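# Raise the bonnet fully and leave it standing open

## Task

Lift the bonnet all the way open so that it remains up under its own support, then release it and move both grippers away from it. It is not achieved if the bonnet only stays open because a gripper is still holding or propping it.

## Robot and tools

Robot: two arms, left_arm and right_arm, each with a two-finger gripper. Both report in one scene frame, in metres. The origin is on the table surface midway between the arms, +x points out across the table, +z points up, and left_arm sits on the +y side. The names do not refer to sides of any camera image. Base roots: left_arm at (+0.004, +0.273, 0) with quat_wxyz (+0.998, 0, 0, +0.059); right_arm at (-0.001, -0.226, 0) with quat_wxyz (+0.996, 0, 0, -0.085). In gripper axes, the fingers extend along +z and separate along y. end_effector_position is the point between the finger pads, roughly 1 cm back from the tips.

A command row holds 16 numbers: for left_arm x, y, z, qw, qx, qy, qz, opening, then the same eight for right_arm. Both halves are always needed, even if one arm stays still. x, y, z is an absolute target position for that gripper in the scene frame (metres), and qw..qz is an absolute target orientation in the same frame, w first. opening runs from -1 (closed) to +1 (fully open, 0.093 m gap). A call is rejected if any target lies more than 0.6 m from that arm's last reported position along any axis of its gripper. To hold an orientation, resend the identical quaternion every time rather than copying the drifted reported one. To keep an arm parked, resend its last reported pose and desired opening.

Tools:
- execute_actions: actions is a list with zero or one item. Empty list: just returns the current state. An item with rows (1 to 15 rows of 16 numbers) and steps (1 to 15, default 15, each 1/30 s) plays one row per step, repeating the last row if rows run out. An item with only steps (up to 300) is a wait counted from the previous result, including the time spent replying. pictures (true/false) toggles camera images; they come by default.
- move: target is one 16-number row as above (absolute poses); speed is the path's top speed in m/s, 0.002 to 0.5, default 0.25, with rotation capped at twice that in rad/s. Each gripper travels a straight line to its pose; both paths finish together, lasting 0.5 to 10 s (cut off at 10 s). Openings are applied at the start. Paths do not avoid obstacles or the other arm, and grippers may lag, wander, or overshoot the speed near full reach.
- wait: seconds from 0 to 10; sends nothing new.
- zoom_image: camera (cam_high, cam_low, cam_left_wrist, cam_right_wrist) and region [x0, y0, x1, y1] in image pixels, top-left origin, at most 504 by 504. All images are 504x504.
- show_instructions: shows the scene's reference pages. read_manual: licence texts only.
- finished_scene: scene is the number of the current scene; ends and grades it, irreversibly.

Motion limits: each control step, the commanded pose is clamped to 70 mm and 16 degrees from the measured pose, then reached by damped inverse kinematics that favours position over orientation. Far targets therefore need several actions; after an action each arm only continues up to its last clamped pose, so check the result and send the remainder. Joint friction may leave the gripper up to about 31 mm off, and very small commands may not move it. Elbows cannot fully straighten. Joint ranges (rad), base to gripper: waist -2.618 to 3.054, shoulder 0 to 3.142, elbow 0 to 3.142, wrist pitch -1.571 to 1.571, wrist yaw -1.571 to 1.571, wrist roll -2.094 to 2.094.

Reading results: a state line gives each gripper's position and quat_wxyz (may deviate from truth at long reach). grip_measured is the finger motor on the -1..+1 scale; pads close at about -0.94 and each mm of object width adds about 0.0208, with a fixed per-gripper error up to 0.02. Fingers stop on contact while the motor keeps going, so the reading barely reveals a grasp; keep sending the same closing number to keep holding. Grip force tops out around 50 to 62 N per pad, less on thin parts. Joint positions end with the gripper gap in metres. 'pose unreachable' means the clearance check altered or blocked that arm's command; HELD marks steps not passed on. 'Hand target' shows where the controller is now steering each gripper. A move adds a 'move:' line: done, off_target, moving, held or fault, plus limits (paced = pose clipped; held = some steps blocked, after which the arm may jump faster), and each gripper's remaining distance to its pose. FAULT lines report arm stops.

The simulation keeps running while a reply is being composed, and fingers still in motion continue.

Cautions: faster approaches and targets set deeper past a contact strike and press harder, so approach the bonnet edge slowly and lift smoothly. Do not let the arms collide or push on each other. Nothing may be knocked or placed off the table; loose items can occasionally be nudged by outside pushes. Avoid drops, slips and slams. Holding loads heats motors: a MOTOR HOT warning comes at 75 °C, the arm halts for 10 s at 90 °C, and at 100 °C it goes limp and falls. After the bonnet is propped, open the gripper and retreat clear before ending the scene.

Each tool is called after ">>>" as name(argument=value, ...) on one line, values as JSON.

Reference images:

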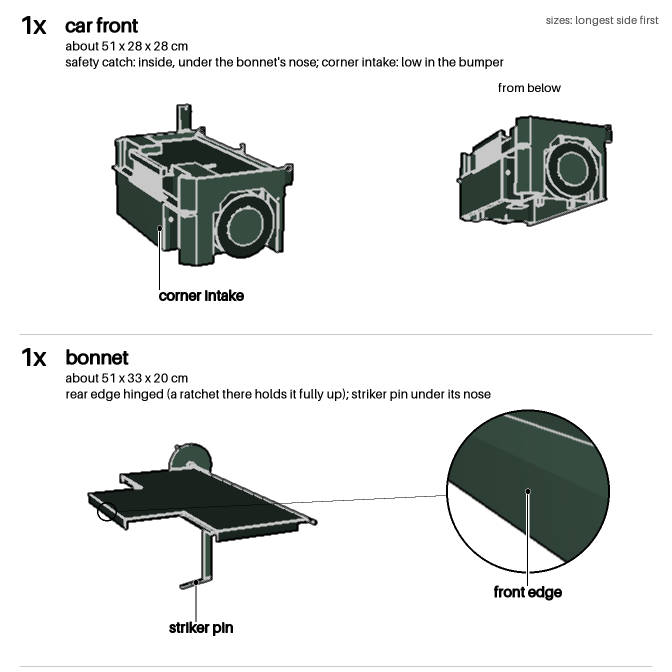

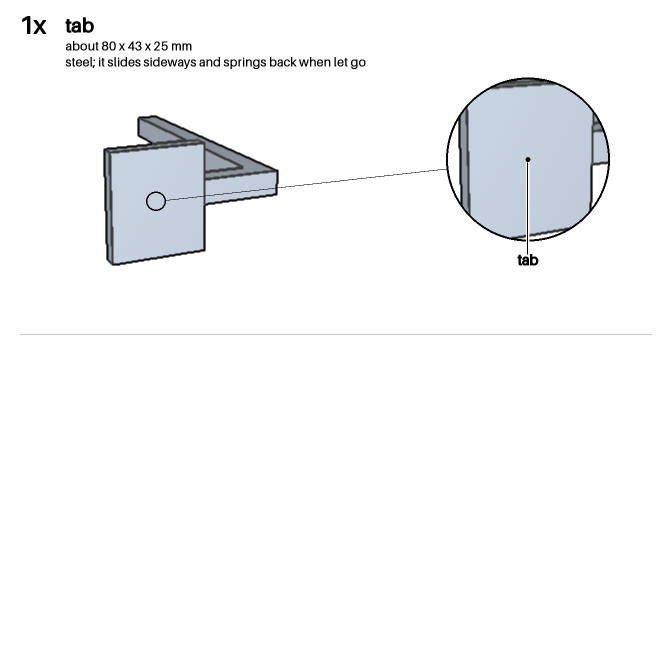

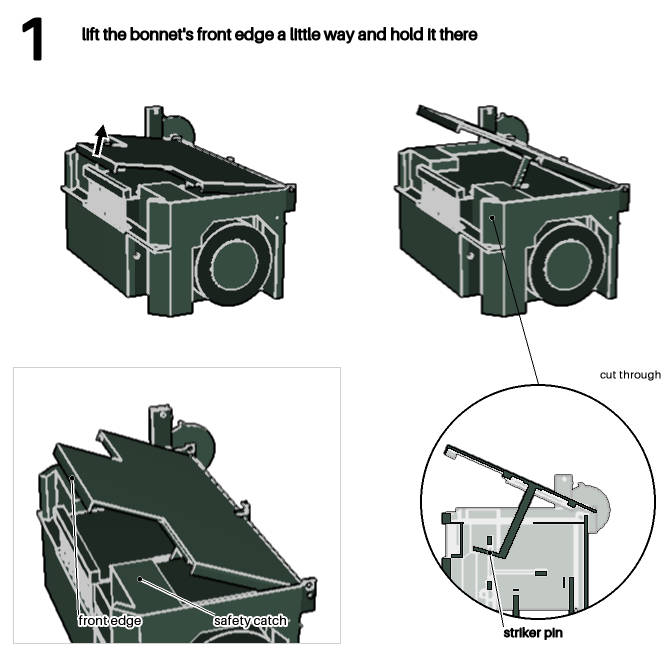

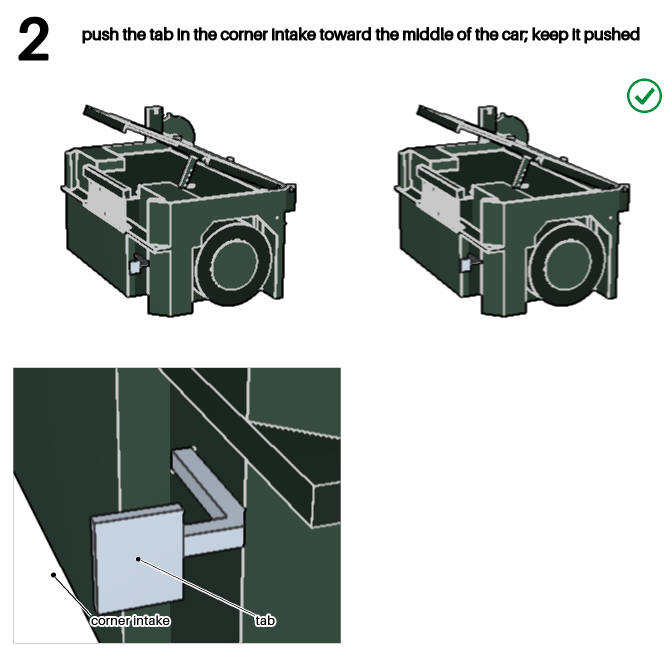

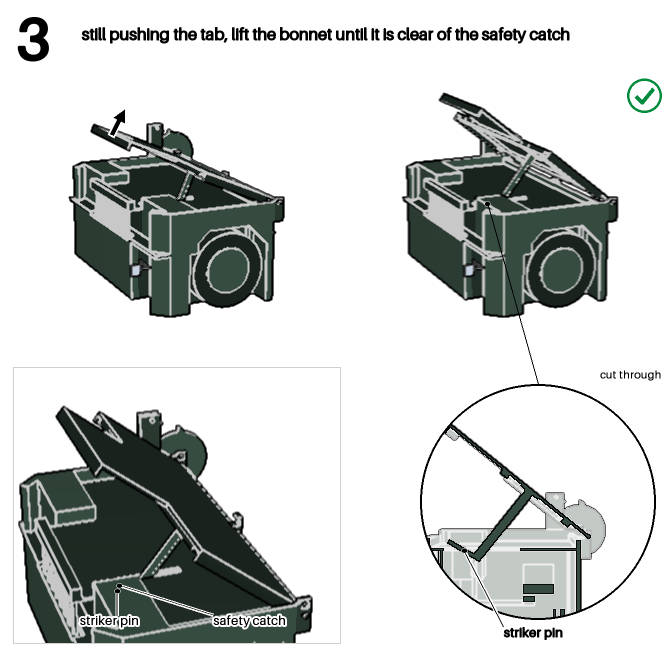

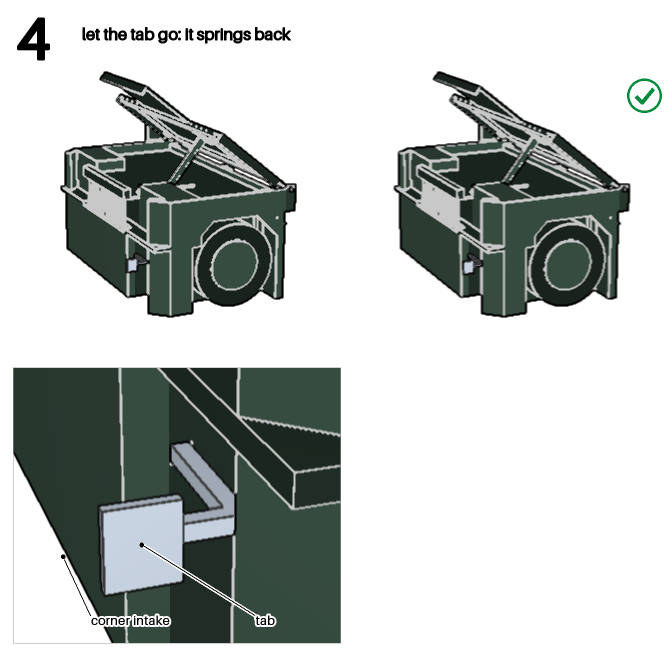

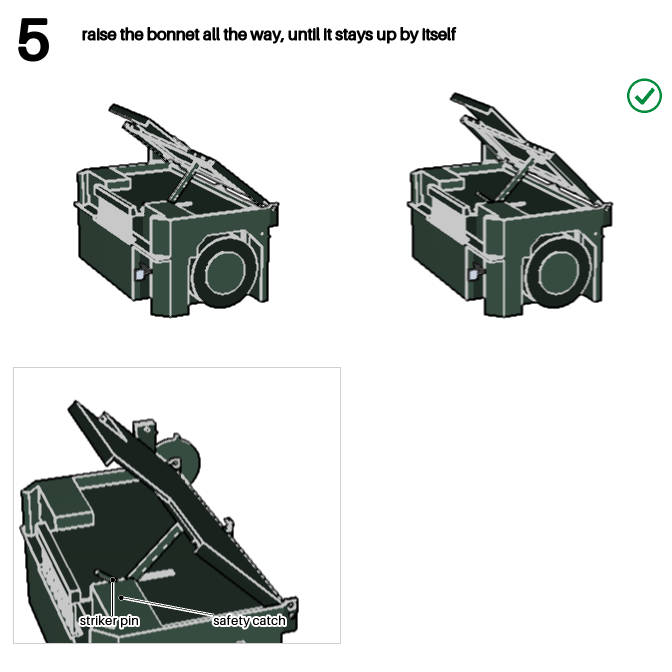

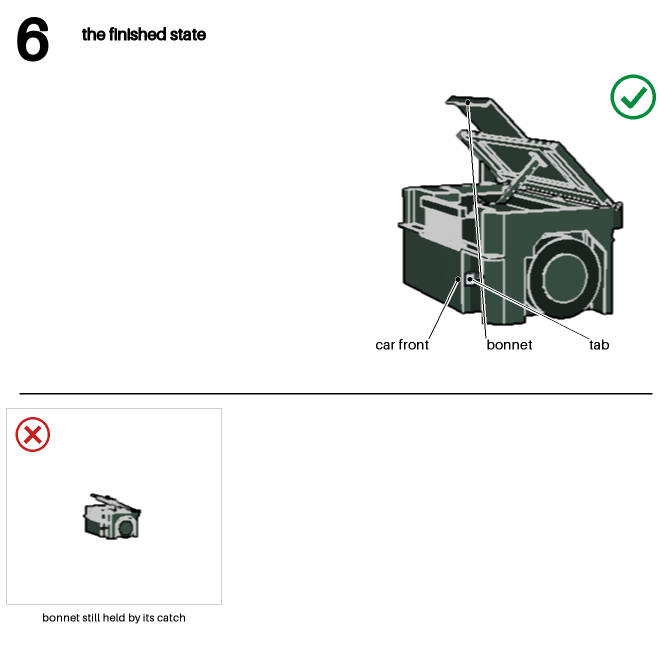

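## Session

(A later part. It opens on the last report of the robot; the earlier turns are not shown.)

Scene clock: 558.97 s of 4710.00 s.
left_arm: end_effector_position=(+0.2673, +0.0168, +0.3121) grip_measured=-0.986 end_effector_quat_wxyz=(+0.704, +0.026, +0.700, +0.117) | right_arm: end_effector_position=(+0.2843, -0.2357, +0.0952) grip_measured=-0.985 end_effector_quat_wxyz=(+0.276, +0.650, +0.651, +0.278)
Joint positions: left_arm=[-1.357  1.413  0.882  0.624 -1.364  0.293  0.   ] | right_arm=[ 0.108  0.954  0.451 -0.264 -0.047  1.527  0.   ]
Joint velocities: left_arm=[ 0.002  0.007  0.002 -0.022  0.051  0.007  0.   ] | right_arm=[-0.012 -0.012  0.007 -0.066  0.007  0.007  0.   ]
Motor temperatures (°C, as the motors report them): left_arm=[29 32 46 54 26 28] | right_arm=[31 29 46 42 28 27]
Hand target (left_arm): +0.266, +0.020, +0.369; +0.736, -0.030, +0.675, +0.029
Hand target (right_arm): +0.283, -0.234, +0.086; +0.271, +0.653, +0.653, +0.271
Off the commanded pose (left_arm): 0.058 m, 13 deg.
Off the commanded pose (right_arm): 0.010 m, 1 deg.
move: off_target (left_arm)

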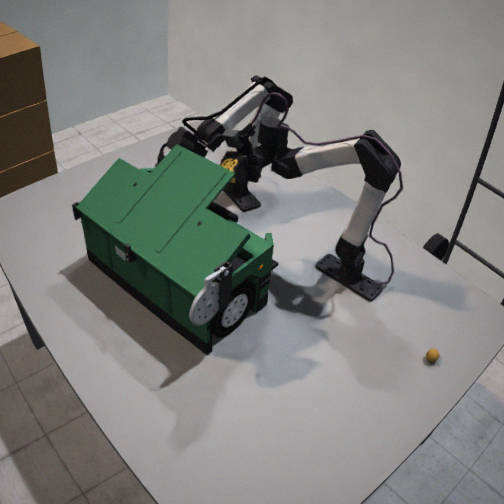

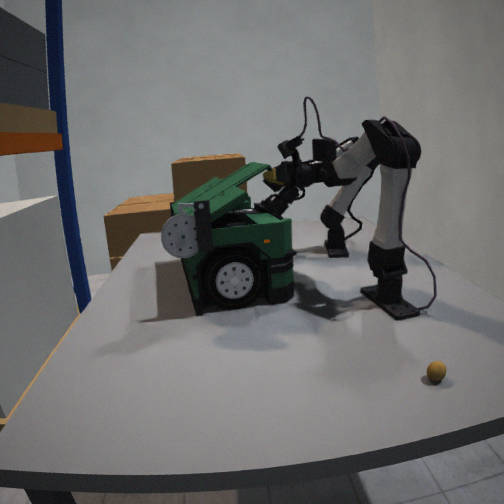

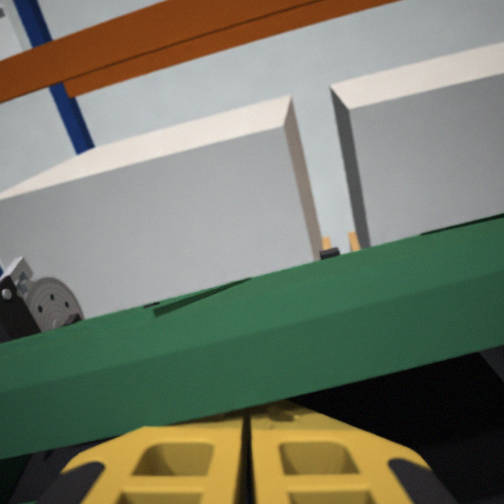

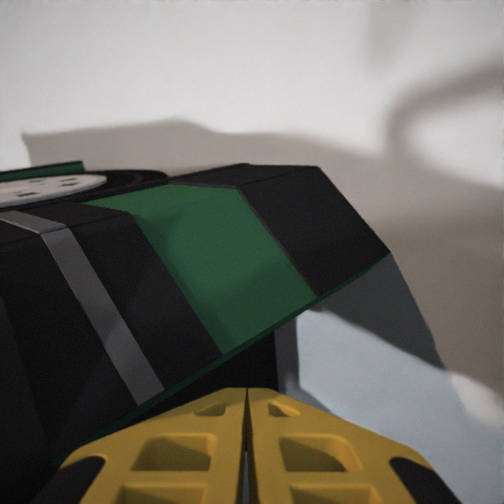

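>>> move(target=[0.29,0.014,0.39,0.75,-0.03,0.66,0.03,-1,0.288,-0.232,0.068,0.271,0.653,0.653,0.271,-1], speed=0.04)

Scene clock: 569.70 s of 4710.00 s.
left_arm: end_effector_position=(+0.2786, +0.0154, +0.3674) grip_measured=-0.987 end_effector_quat_wxyz=(+0.489, +0.435, +0.746, +0.124) | right_arm: end_effector_position=(+0.2909, -0.2350, +0.0794) grip_measured=-0.985 end_effector_quat_wxyz=(+0.281, +0.650, +0.649, +0.277)
Joint positions: left_arm=[-1.139  1.399  1.661 -0.914 -0.627  0.355  0.   ] | right_arm=[ 0.123  1.018  0.406 -0.149 -0.028  1.538  0.   ]
Joint velocities: left_arm=[-0.002 -0.139 -0.168  0.872 -0.418 -0.593  0.   ] | right_arm=[ 0.017 -0.002 -0.007 -0.037 -0.066 -0.007  0.   ]
Motor temperatures (°C, as the motors report them): left_arm=[29 33 49 57 26 29] | right_arm=[31 29 45 42 28 27]
Hand target (left_arm): +0.287, +0.017, +0.392; +0.548, +0.352, +0.752, +0.101
Hand target (right_arm): +0.287, -0.232, +0.068; +0.271, +0.653, +0.653, +0.271
Off the commanded pose (left_arm): 0.025 m, 64 deg; orientation clipped at the last step of the last action.
Off the commanded pose (right_arm): 0.012 m, 1 deg.
move: moving (left_arm; no rest 5 s after the path's end), off_target (right_arm); limits=paced

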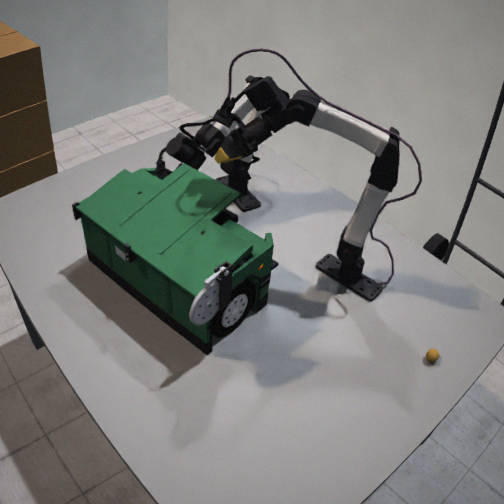

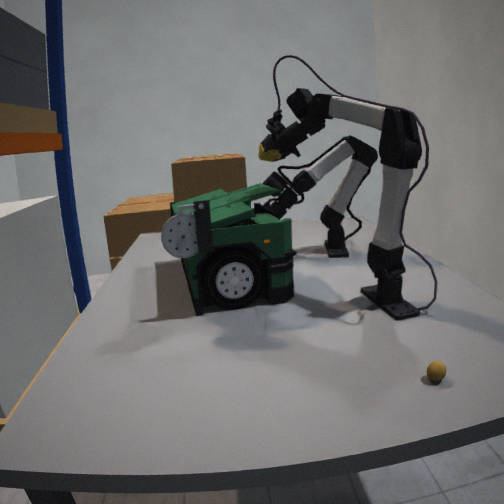

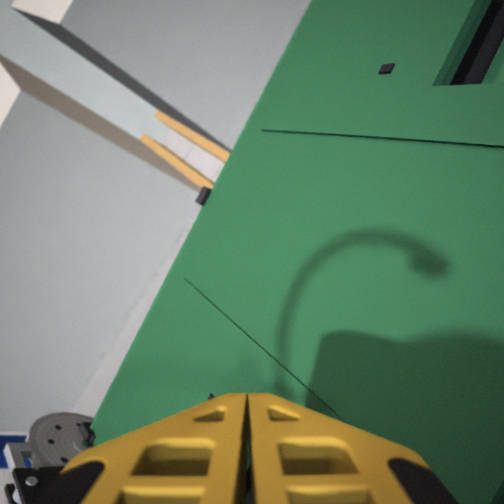

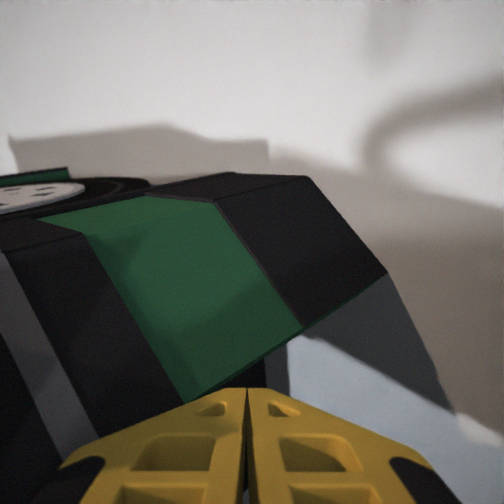

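>>> move(target=[0.20,0.0,0.30,0.707,-0.03,0.707,0.03,-1,0.288,-0.232,0.068,0.271,0.653,0.653,0.271,-1], speed=0.2)

>>> move(target=[0.205,0.0,0.232,0.707,-0.03,0.707,0.03,-1,0.288,-0.232,0.068,0.271,0.653,0.653,0.271,-1], speed=0.1)

Scene clock: 580.13 s of 4710.00 s.
left_arm: end_effector_position=(+0.2004, +0.0023, +0.3029) grip_measured=-0.987 end_effector_quat_wxyz=(+0.703, -0.034, +0.710, +0.021) | right_arm: end_effector_position=(+0.2910, -0.2356, +0.0795) grip_measured=-0.985 end_effector_quat_wxyz=(+0.282, +0.651, +0.649, +0.276)
Joint positions: left_arm=[-1.59   1.38   1.006 -0.11  -1.547 -0.501  0.   ] | right_arm=[ 0.123  1.018  0.406 -0.148 -0.024  1.538  0.   ]
Joint velocities: left_arm=[-0.012 -0.012  0.017 -0.007 -0.081 -0.051  0.   ] | right_arm=[ 0.022 -0.032 -0.017  0.007 -0.007 -0.022  0.   ]
Motor temperatures (°C, as the motors report them): left_arm=[29 33 47 55 26 29] | right_arm=[31 29 44 42 28 27]
Hand target (left_arm): +0.198, +0.000, +0.298; +0.705, -0.031, +0.708, +0.025
Hand target (right_arm): +0.287, -0.232, +0.068; +0.271, +0.653, +0.653, +0.271
Off the commanded pose (left_arm): 0.004 m, 1 deg.
Off the commanded pose (right_arm): 0.012 m, 1 deg.
After step 90, 4.47 s passed at rest.
move: off_target (right_arm)

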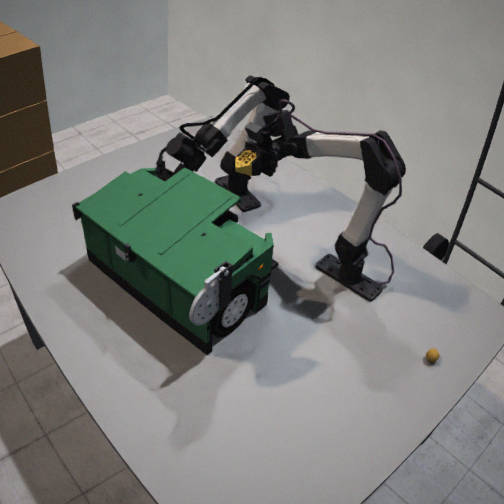

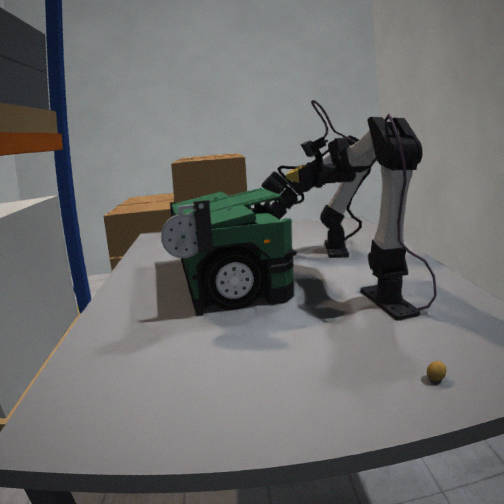

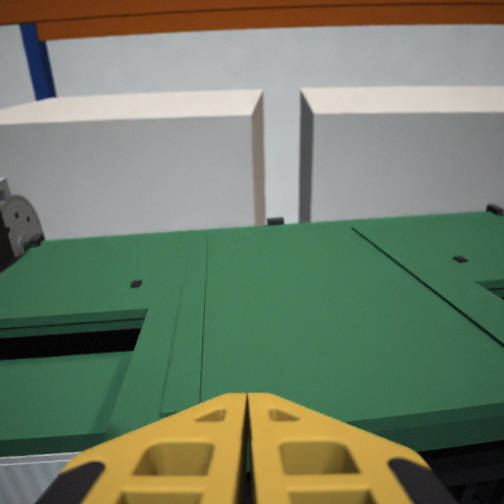

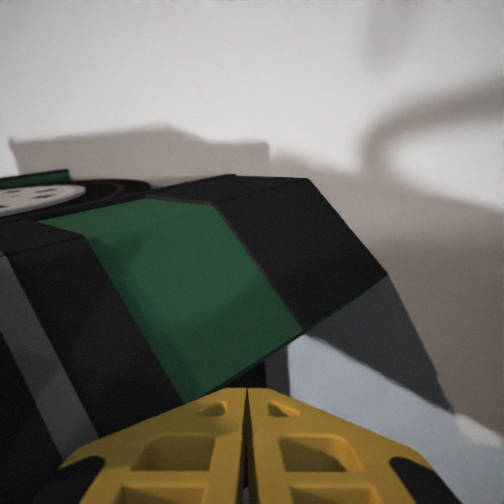

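Scene clock: 581.60 s of 4710.00 s.
left_arm: end_effector_position=(+0.2013, -0.0060, +0.2397) grip_measured=-0.987 end_effector_quat_wxyz=(+0.702, -0.035, +0.711, +0.021) | right_arm: end_effector_position=(+0.2910, -0.2356, +0.0795) grip_measured=-0.985 end_effector_quat_wxyz=(+0.282, +0.651, +0.649, +0.276)
Joint positions: left_arm=[-1.59   1.489  0.87   0.022 -1.547 -0.616  0.   ] | right_arm=[ 0.123  1.018  0.406 -0.148 -0.024  1.538  0.   ]
Joint velocities: left_arm=[-0.002  0.012 -0.007  0.168  0.051  0.051  0.   ] | right_arm=[-0.017  0.002 -0.007 -0.022 -0.037 -0.007  0.   ]
Motor temperatures (°C, as the motors report them): left_arm=[29 33 47 55 26 29] | right_arm=[31 29 44 42 28 27]
Hand target (left_arm): +0.205, -0.001, +0.232; +0.702, -0.034, +0.711, +0.033
Hand target (right_arm): +0.287, -0.232, +0.068; +0.271, +0.653, +0.653, +0.271
Off the commanded pose (left_arm): 0.010 m, 1 deg.
Off the commanded pose (right_arm): 0.012 m, 1 deg.
move: off_target (right_arm)

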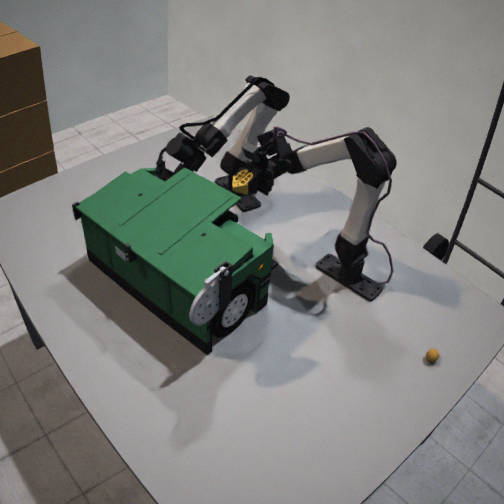

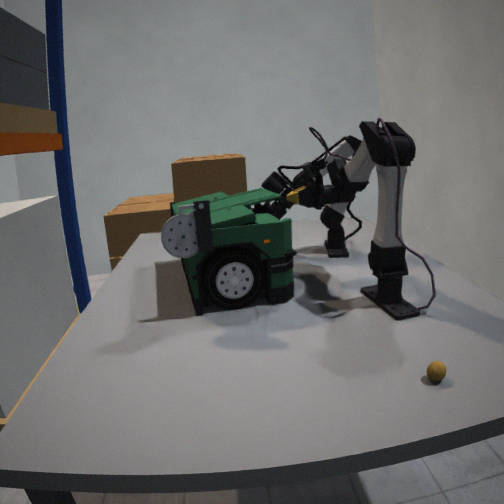

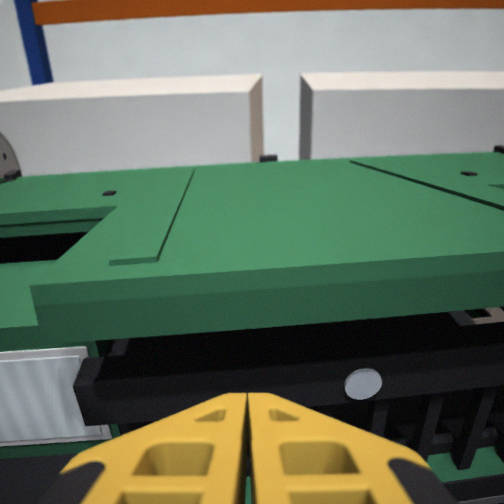

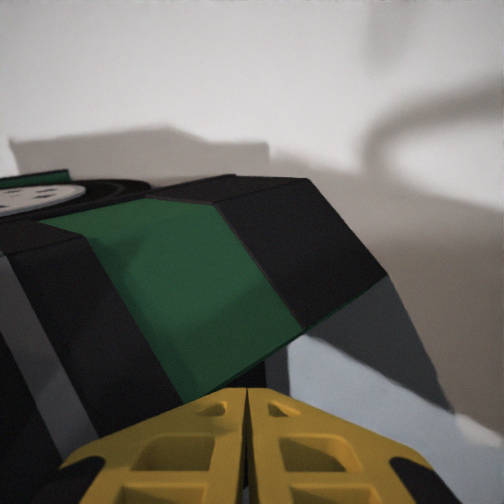

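>>> move(target=[0.26,0.005,0.236,0.707,-0.03,0.707,0.03,-1,0.288,-0.232,0.068,0.271,0.653,0.653,0.271,-1], speed=0.06)

>>> move(target=[0.275,0.005,0.30,0.72,-0.03,0.693,0.03,-1,0.288,-0.232,0.068,0.271,0.653,0.653,0.271,-1], speed=0.05)

Scene clock: 586.70 s of 4710.00 s.
left_arm: end_effector_position=(+0.2335, +0.0009, +0.2427) grip_measured=-0.987 end_effector_quat_wxyz=(+0.696, -0.039, +0.716, +0.038) | right_arm: end_effector_position=(+0.2910, -0.2356, +0.0795) grip_measured=-0.985 end_effector_quat_wxyz=(+0.282, +0.651, +0.649, +0.276)
Joint positions: left_arm=[-1.48   1.489  0.802  0.412 -1.466 -0.273  0.   ] | right_arm=[ 0.123  1.018  0.406 -0.148 -0.024  1.538  0.   ]
Joint velocities: left_arm=[-0.022 -0.017 -0.09   0.403  0.081  0.271  0.   ] | right_arm=[ 0.012 -0.007 -0.002  0.066 -0.022  0.066  0.   ]
Motor temperatures (°C, as the motors report them): left_arm=[29 33 46 54 26 29] | right_arm=[31 29 44 42 28 27]
Hand target (left_arm): +0.258, +0.007, +0.237; +0.690, -0.038, +0.722, +0.036
Hand target (right_arm): +0.287, -0.232, +0.068; +0.271, +0.653, +0.653, +0.271
Off the commanded pose (left_arm): 0.028 m, 2 deg.
Off the commanded pose (right_arm): 0.012 m, 1 deg.
After step 90, 0.87 s passed at rest.
move: off_target (left_arm, right_arm)

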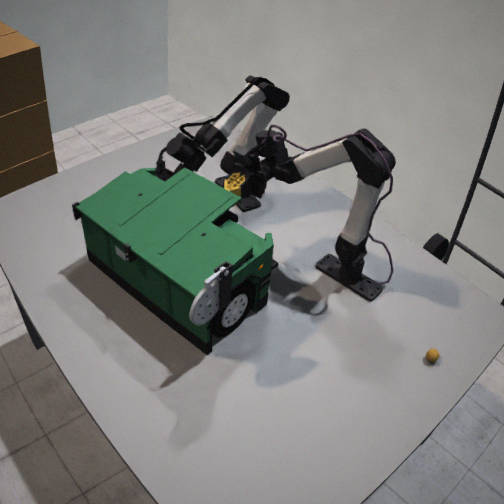

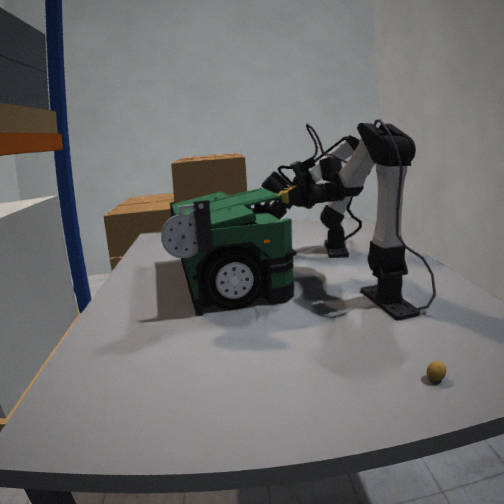

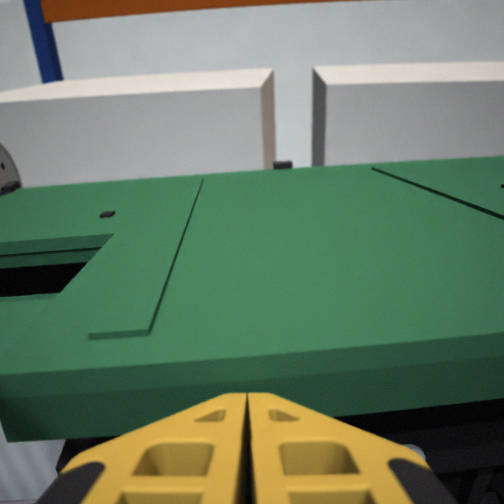

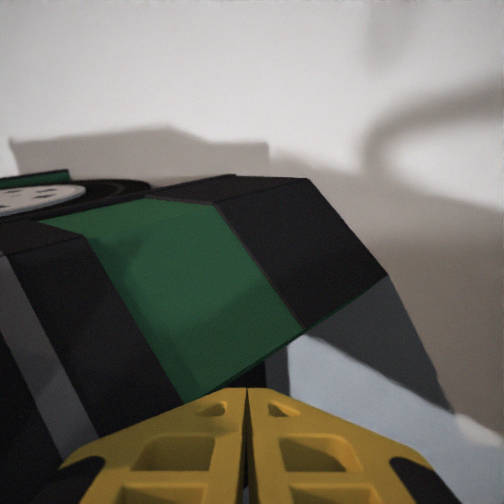

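Scene clock: 589.50 s of 4710.00 s.
left_arm: end_effector_position=(+0.2397, +0.0024, +0.2785) grip_measured=-0.987 end_effector_quat_wxyz=(+0.704, +0.010, +0.707, +0.061) | right_arm: end_effector_position=(+0.2910, -0.2356, +0.0795) grip_measured=-0.985 end_effector_quat_wxyz=(+0.282, +0.651, +0.649, +0.276)
Joint positions: left_arm=[-1.456  1.433  0.801  0.631 -1.409  0.099  0.   ] | right_arm=[ 0.123  1.018  0.406 -0.148 -0.024  1.538  0.   ]
Joint velocities: left_arm=[ 0.002  0.002 -0.007 -0.007 -0.022 -0.007  0.   ] | right_arm=[-0.012  0.022 -0.007  0.066  0.007 -0.051  0.   ]
Motor temperatures (°C, as the motors report them): left_arm=[29 33 46 54 26 29] | right_arm=[31 29 44 42 28 27]
Hand target (left_arm): +0.270, +0.011, +0.301; +0.716, -0.030, +0.697, +0.031
Hand target (right_arm): +0.287, -0.232, +0.068; +0.271, +0.653, +0.653, +0.271
Off the commanded pose (left_arm): 0.041 m, 6 deg.
Off the commanded pose (right_arm): 0.012 m, 1 deg.
move: off_target (left_arm, right_arm)

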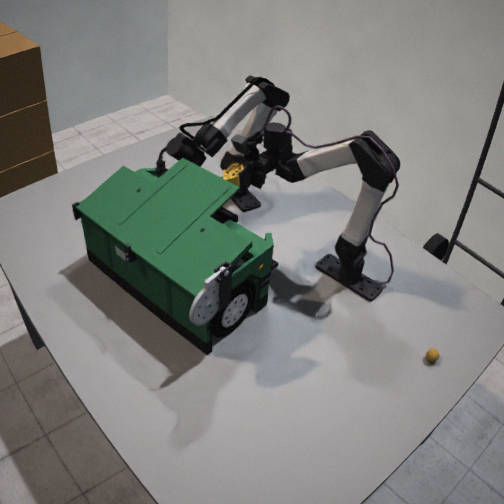

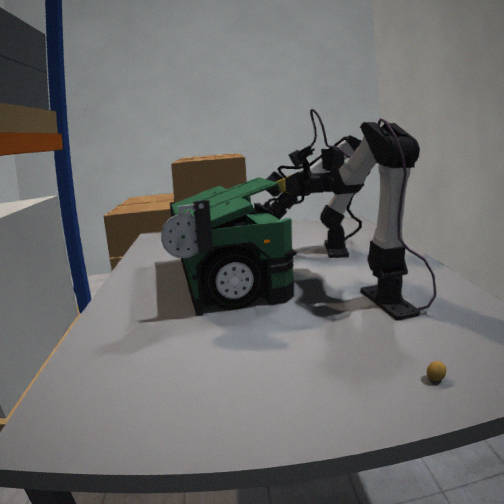

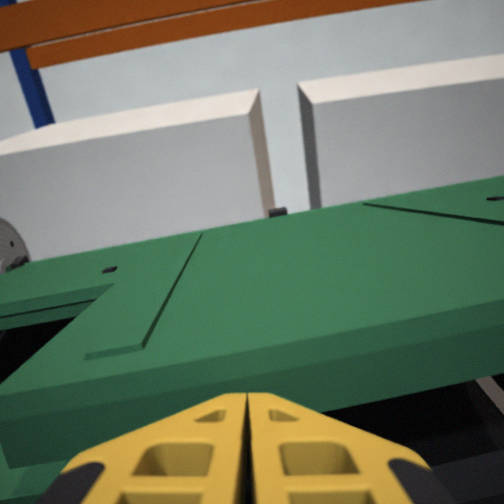

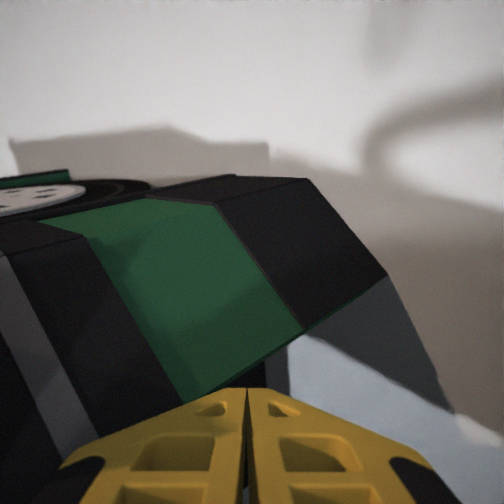

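>>> move(target=[0.255,0.005,0.225,0.707,-0.03,0.707,0.03,-1,0.288,-0.232,0.068,0.271,0.653,0.653,0.271,-1], speed=0.05)

Scene clock: 596.93 s of 4710.00 s.
left_arm: end_effector_position=(+0.2431, +0.0059, +0.2664) grip_measured=-0.987 end_effector_quat_wxyz=(+0.718, -0.089, +0.689, -0.035) | right_arm: end_effector_position=(+0.2910, -0.2357, +0.0795) grip_measured=-0.985 end_effector_quat_wxyz=(+0.282, +0.651, +0.649, +0.276)
Joint positions: left_arm=[-1.442  1.499  0.715  0.982 -1.399  0.016  0.   ] | right_arm=[ 0.123  1.018  0.406 -0.148 -0.024  1.538  0.   ]
Joint velocities: left_arm=[ 0.007  0.012 -0.012  0.037 -0.051  0.037  0.   ] | right_arm=[ 0.002  0.017  0.012  0.022 -0.066 -0.037  0.   ]
Motor temperatures (°C, as the motors report them): left_arm=[30 33 46 53 26 28] | right_arm=[31 29 43 42 28 27]
Hand target (left_arm): +0.253, +0.008, +0.226; +0.708, -0.031, +0.705, +0.030
Hand target (right_arm): +0.287, -0.232, +0.068; +0.271, +0.653, +0.653, +0.271
Off the commanded pose (left_arm): 0.043 m, 10 deg.
Off the commanded pose (right_arm): 0.012 m, 2 deg.
After step 90, 2.67 s passed at rest.
move: off_target (left_arm, right_arm)

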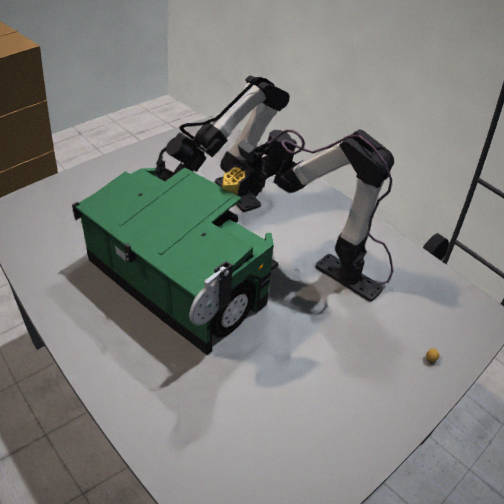

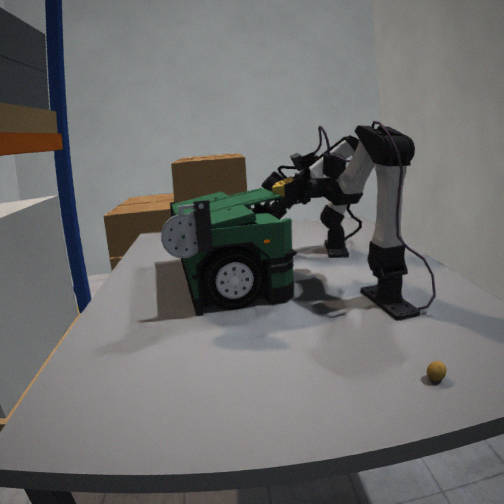

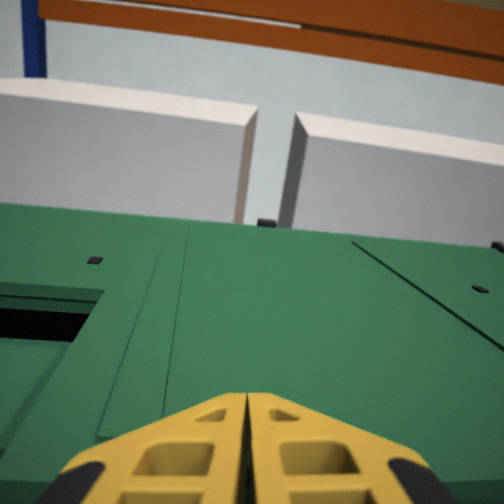

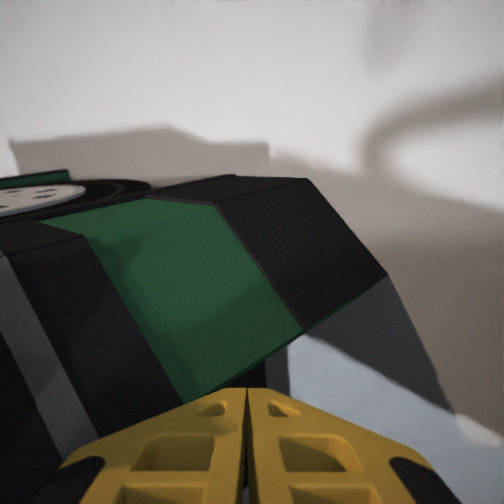

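Now resting on top. Back off, lower, reinsert.

>>> move(target=[0.205,0.0,0.235,0.707,-0.03,0.707,0.03,-1,0.288,-0.232,0.068,0.271,0.653,0.653,0.271,-1], speed=0.1)

>>> move(target=[0.212,0.0,0.215,0.707,-0.03,0.707,0.03,-1,0.288,-0.232,0.068,0.271,0.653,0.653,0.271,-1], speed=0.05)

Scene clock: 610.37 s of 4710.00 s.
left_arm: end_effector_position=(+0.2079, -0.0009, +0.2422) grip_measured=-0.987 end_effector_quat_wxyz=(+0.708, -0.038, +0.705, +0.023) | right_arm: end_effector_position=(+0.2910, -0.2357, +0.0795) grip_measured=-0.985 end_effector_quat_wxyz=(+0.282, +0.651, +0.649, +0.276)
Joint positions: left_arm=[-1.566  1.527  0.69   0.919 -1.533  0.062  0.   ] | right_arm=[ 0.123  1.018  0.406 -0.148 -0.024  1.538  0.   ]
Joint velocities: left_arm=[-0.007  0.007 -0.002  0.022  0.037  0.022  0.   ] | right_arm=[-0.002 -0.017  0.012 -0.051 -0.066 -0.007  0.   ]
Motor temperatures (°C, as the motors report them): left_arm=[30 32 43 50 26 28] | right_arm=[31 29 43 42 28 27]
Hand target (left_arm): +0.205, -0.000, +0.235; +0.707, -0.030, +0.706, +0.030
Hand target (right_arm): +0.287, -0.232, +0.068; +0.271, +0.653, +0.653, +0.271
Off the commanded pose (left_arm): 0.008 m, 1 deg.
Off the commanded pose (right_arm): 0.012 m, 2 deg.
After step 90, 9.00 s passed at rest.
move: off_target (right_arm)

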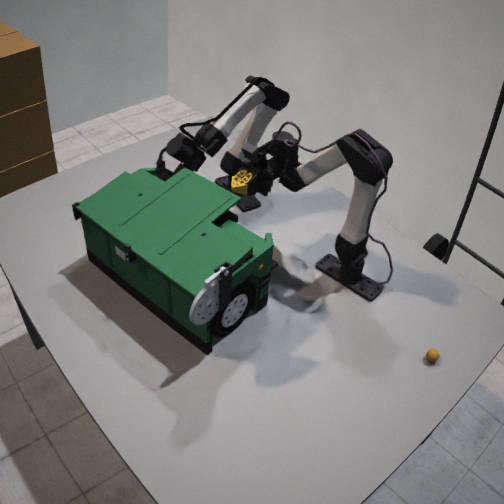

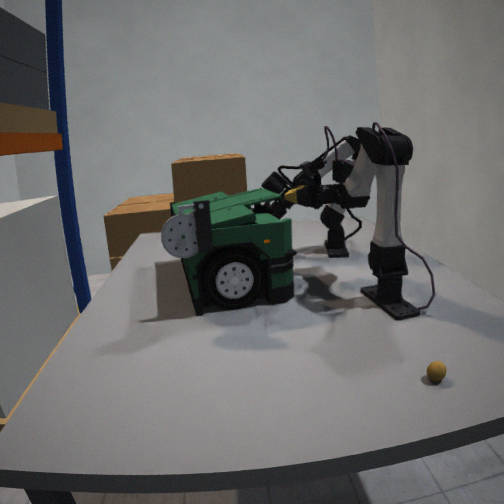

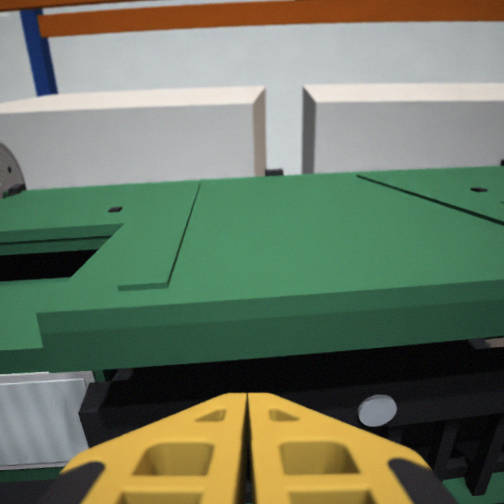

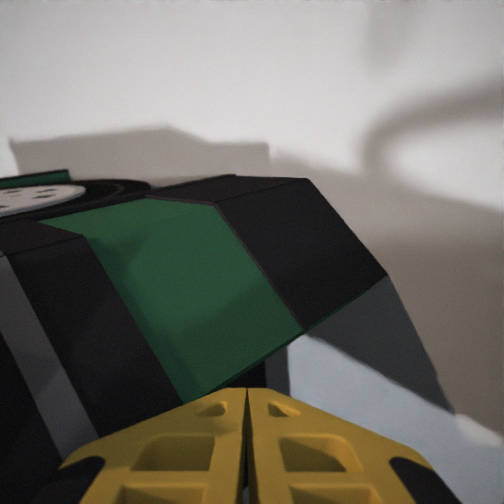

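Scene clock: 611.23 s of 4710.00 s.
left_arm: end_effector_position=(+0.2082, -0.0031, +0.2216) grip_measured=-0.987 end_effector_quat_wxyz=(+0.707, -0.030, +0.706, +0.027) | right_arm: end_effector_position=(+0.2910, -0.2357, +0.0795) grip_measured=-0.985 end_effector_quat_wxyz=(+0.282, +0.651, +0.649, +0.276)
Joint positions: left_arm=[-1.566  1.572  0.662  0.919 -1.528  0.005  0.   ] | right_arm=[ 0.123  1.018  0.406 -0.148 -0.024  1.538  0.   ]
Joint velocities: left_arm=[-0.012 -0.007  0.002 -0.007 -0.066 -0.081  0.   ] | right_arm=[-0.012  0.007 -0.002 -0.007  0.007  0.066  0.   ]
Motor temperatures (°C, as the motors report them): left_arm=[30 32 43 50 26 28] | right_arm=[31 29 43 42 28 27]
Hand target (left_arm): +0.212, -0.000, +0.215; +0.706, -0.030, +0.707, +0.030
Hand target (right_arm): +0.287, -0.232, +0.068; +0.271, +0.653, +0.653, +0.271
Off the commanded pose (left_arm): 0.008 m, 0 deg.
Off the commanded pose (right_arm): 0.012 m, 2 deg.
move: off_target (right_arm)

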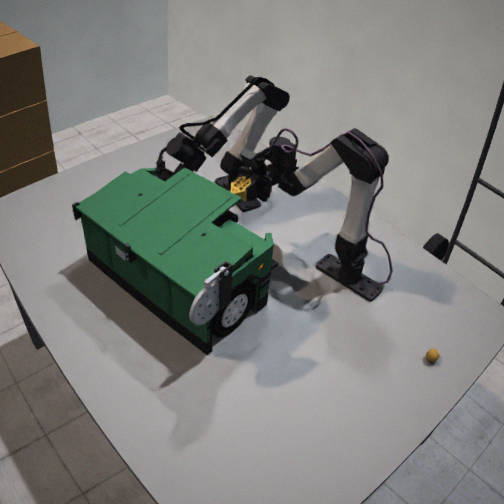

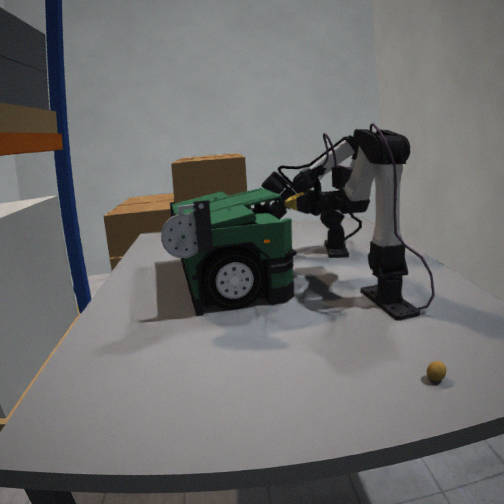

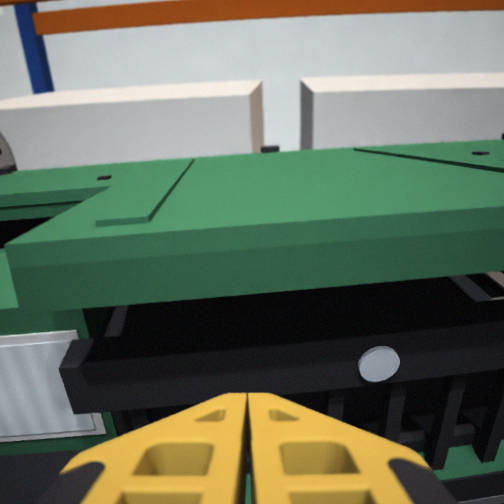

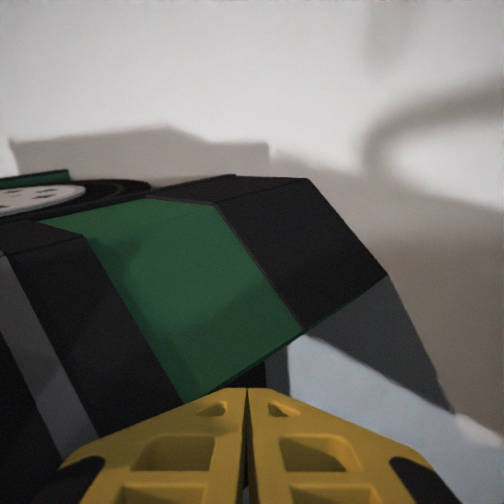

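>>> move(target=[0.265,0.004,0.222,0.707,-0.03,0.707,0.03,-1,0.288,-0.232,0.068,0.271,0.653,0.653,0.271,-1], speed=0.04)

Scene clock: 616.33 s of 4710.00 s.
left_arm: end_effector_position=(+0.2572, +0.0084, +0.2196) grip_measured=-0.987 end_effector_quat_wxyz=(+0.706, -0.030, +0.706, +0.034) | right_arm: end_effector_position=(+0.2910, -0.2357, +0.0795) grip_measured=-0.985 end_effector_quat_wxyz=(+0.282, +0.651, +0.649, +0.276)
Joint positions: left_arm=[-1.394  1.58   0.662  0.921 -1.367  0.008  0.   ] | right_arm=[ 0.123  1.018  0.406 -0.148 -0.024  1.538  0.   ]
Joint velocities: left_arm=[-0.002 -0.002  0.017  0.022  0.007 -0.007  0.   ] | right_arm=[-0.017  0.002  0.017 -0.139  0.066  0.095  0.   ]
Motor temperatures (°C, as the motors report them): left_arm=[30 32 43 50 26 28] | right_arm=[31 29 43 42 28 27]
Hand target (left_arm): +0.265, +0.004, +0.223; +0.708, -0.030, +0.705, +0.030
Hand target (right_arm): +0.287, -0.232, +0.068; +0.271, +0.653, +0.653, +0.271
Off the commanded pose (left_arm): 0.009 m, 0 deg.
Off the commanded pose (right_arm): 0.012 m, 2 deg.
After step 90, 0.43 s passed at rest.
move: off_target (right_arm)

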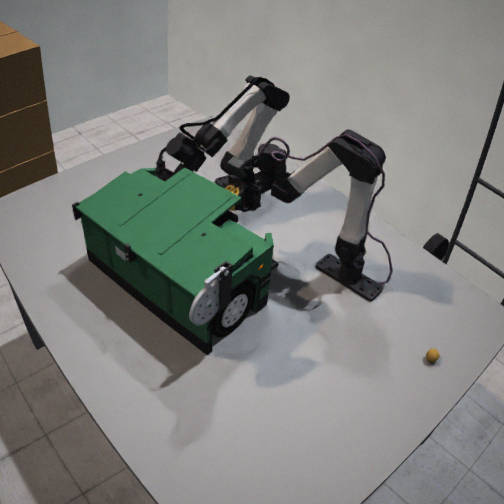

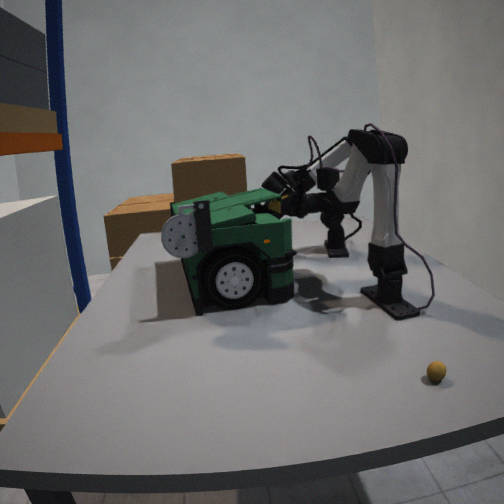

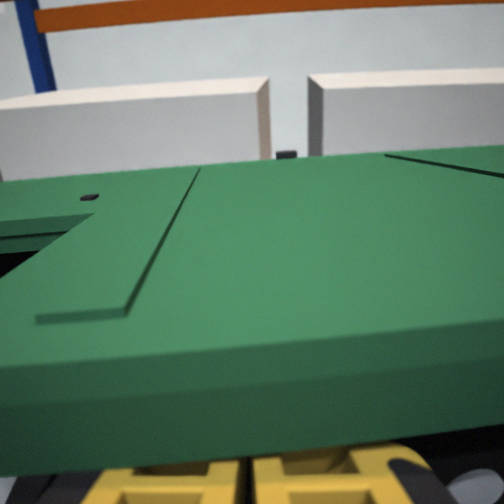

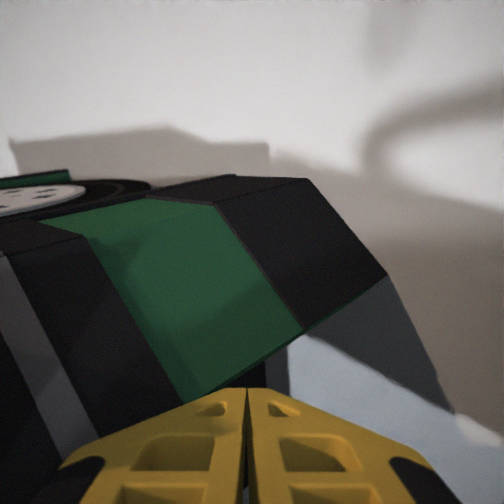

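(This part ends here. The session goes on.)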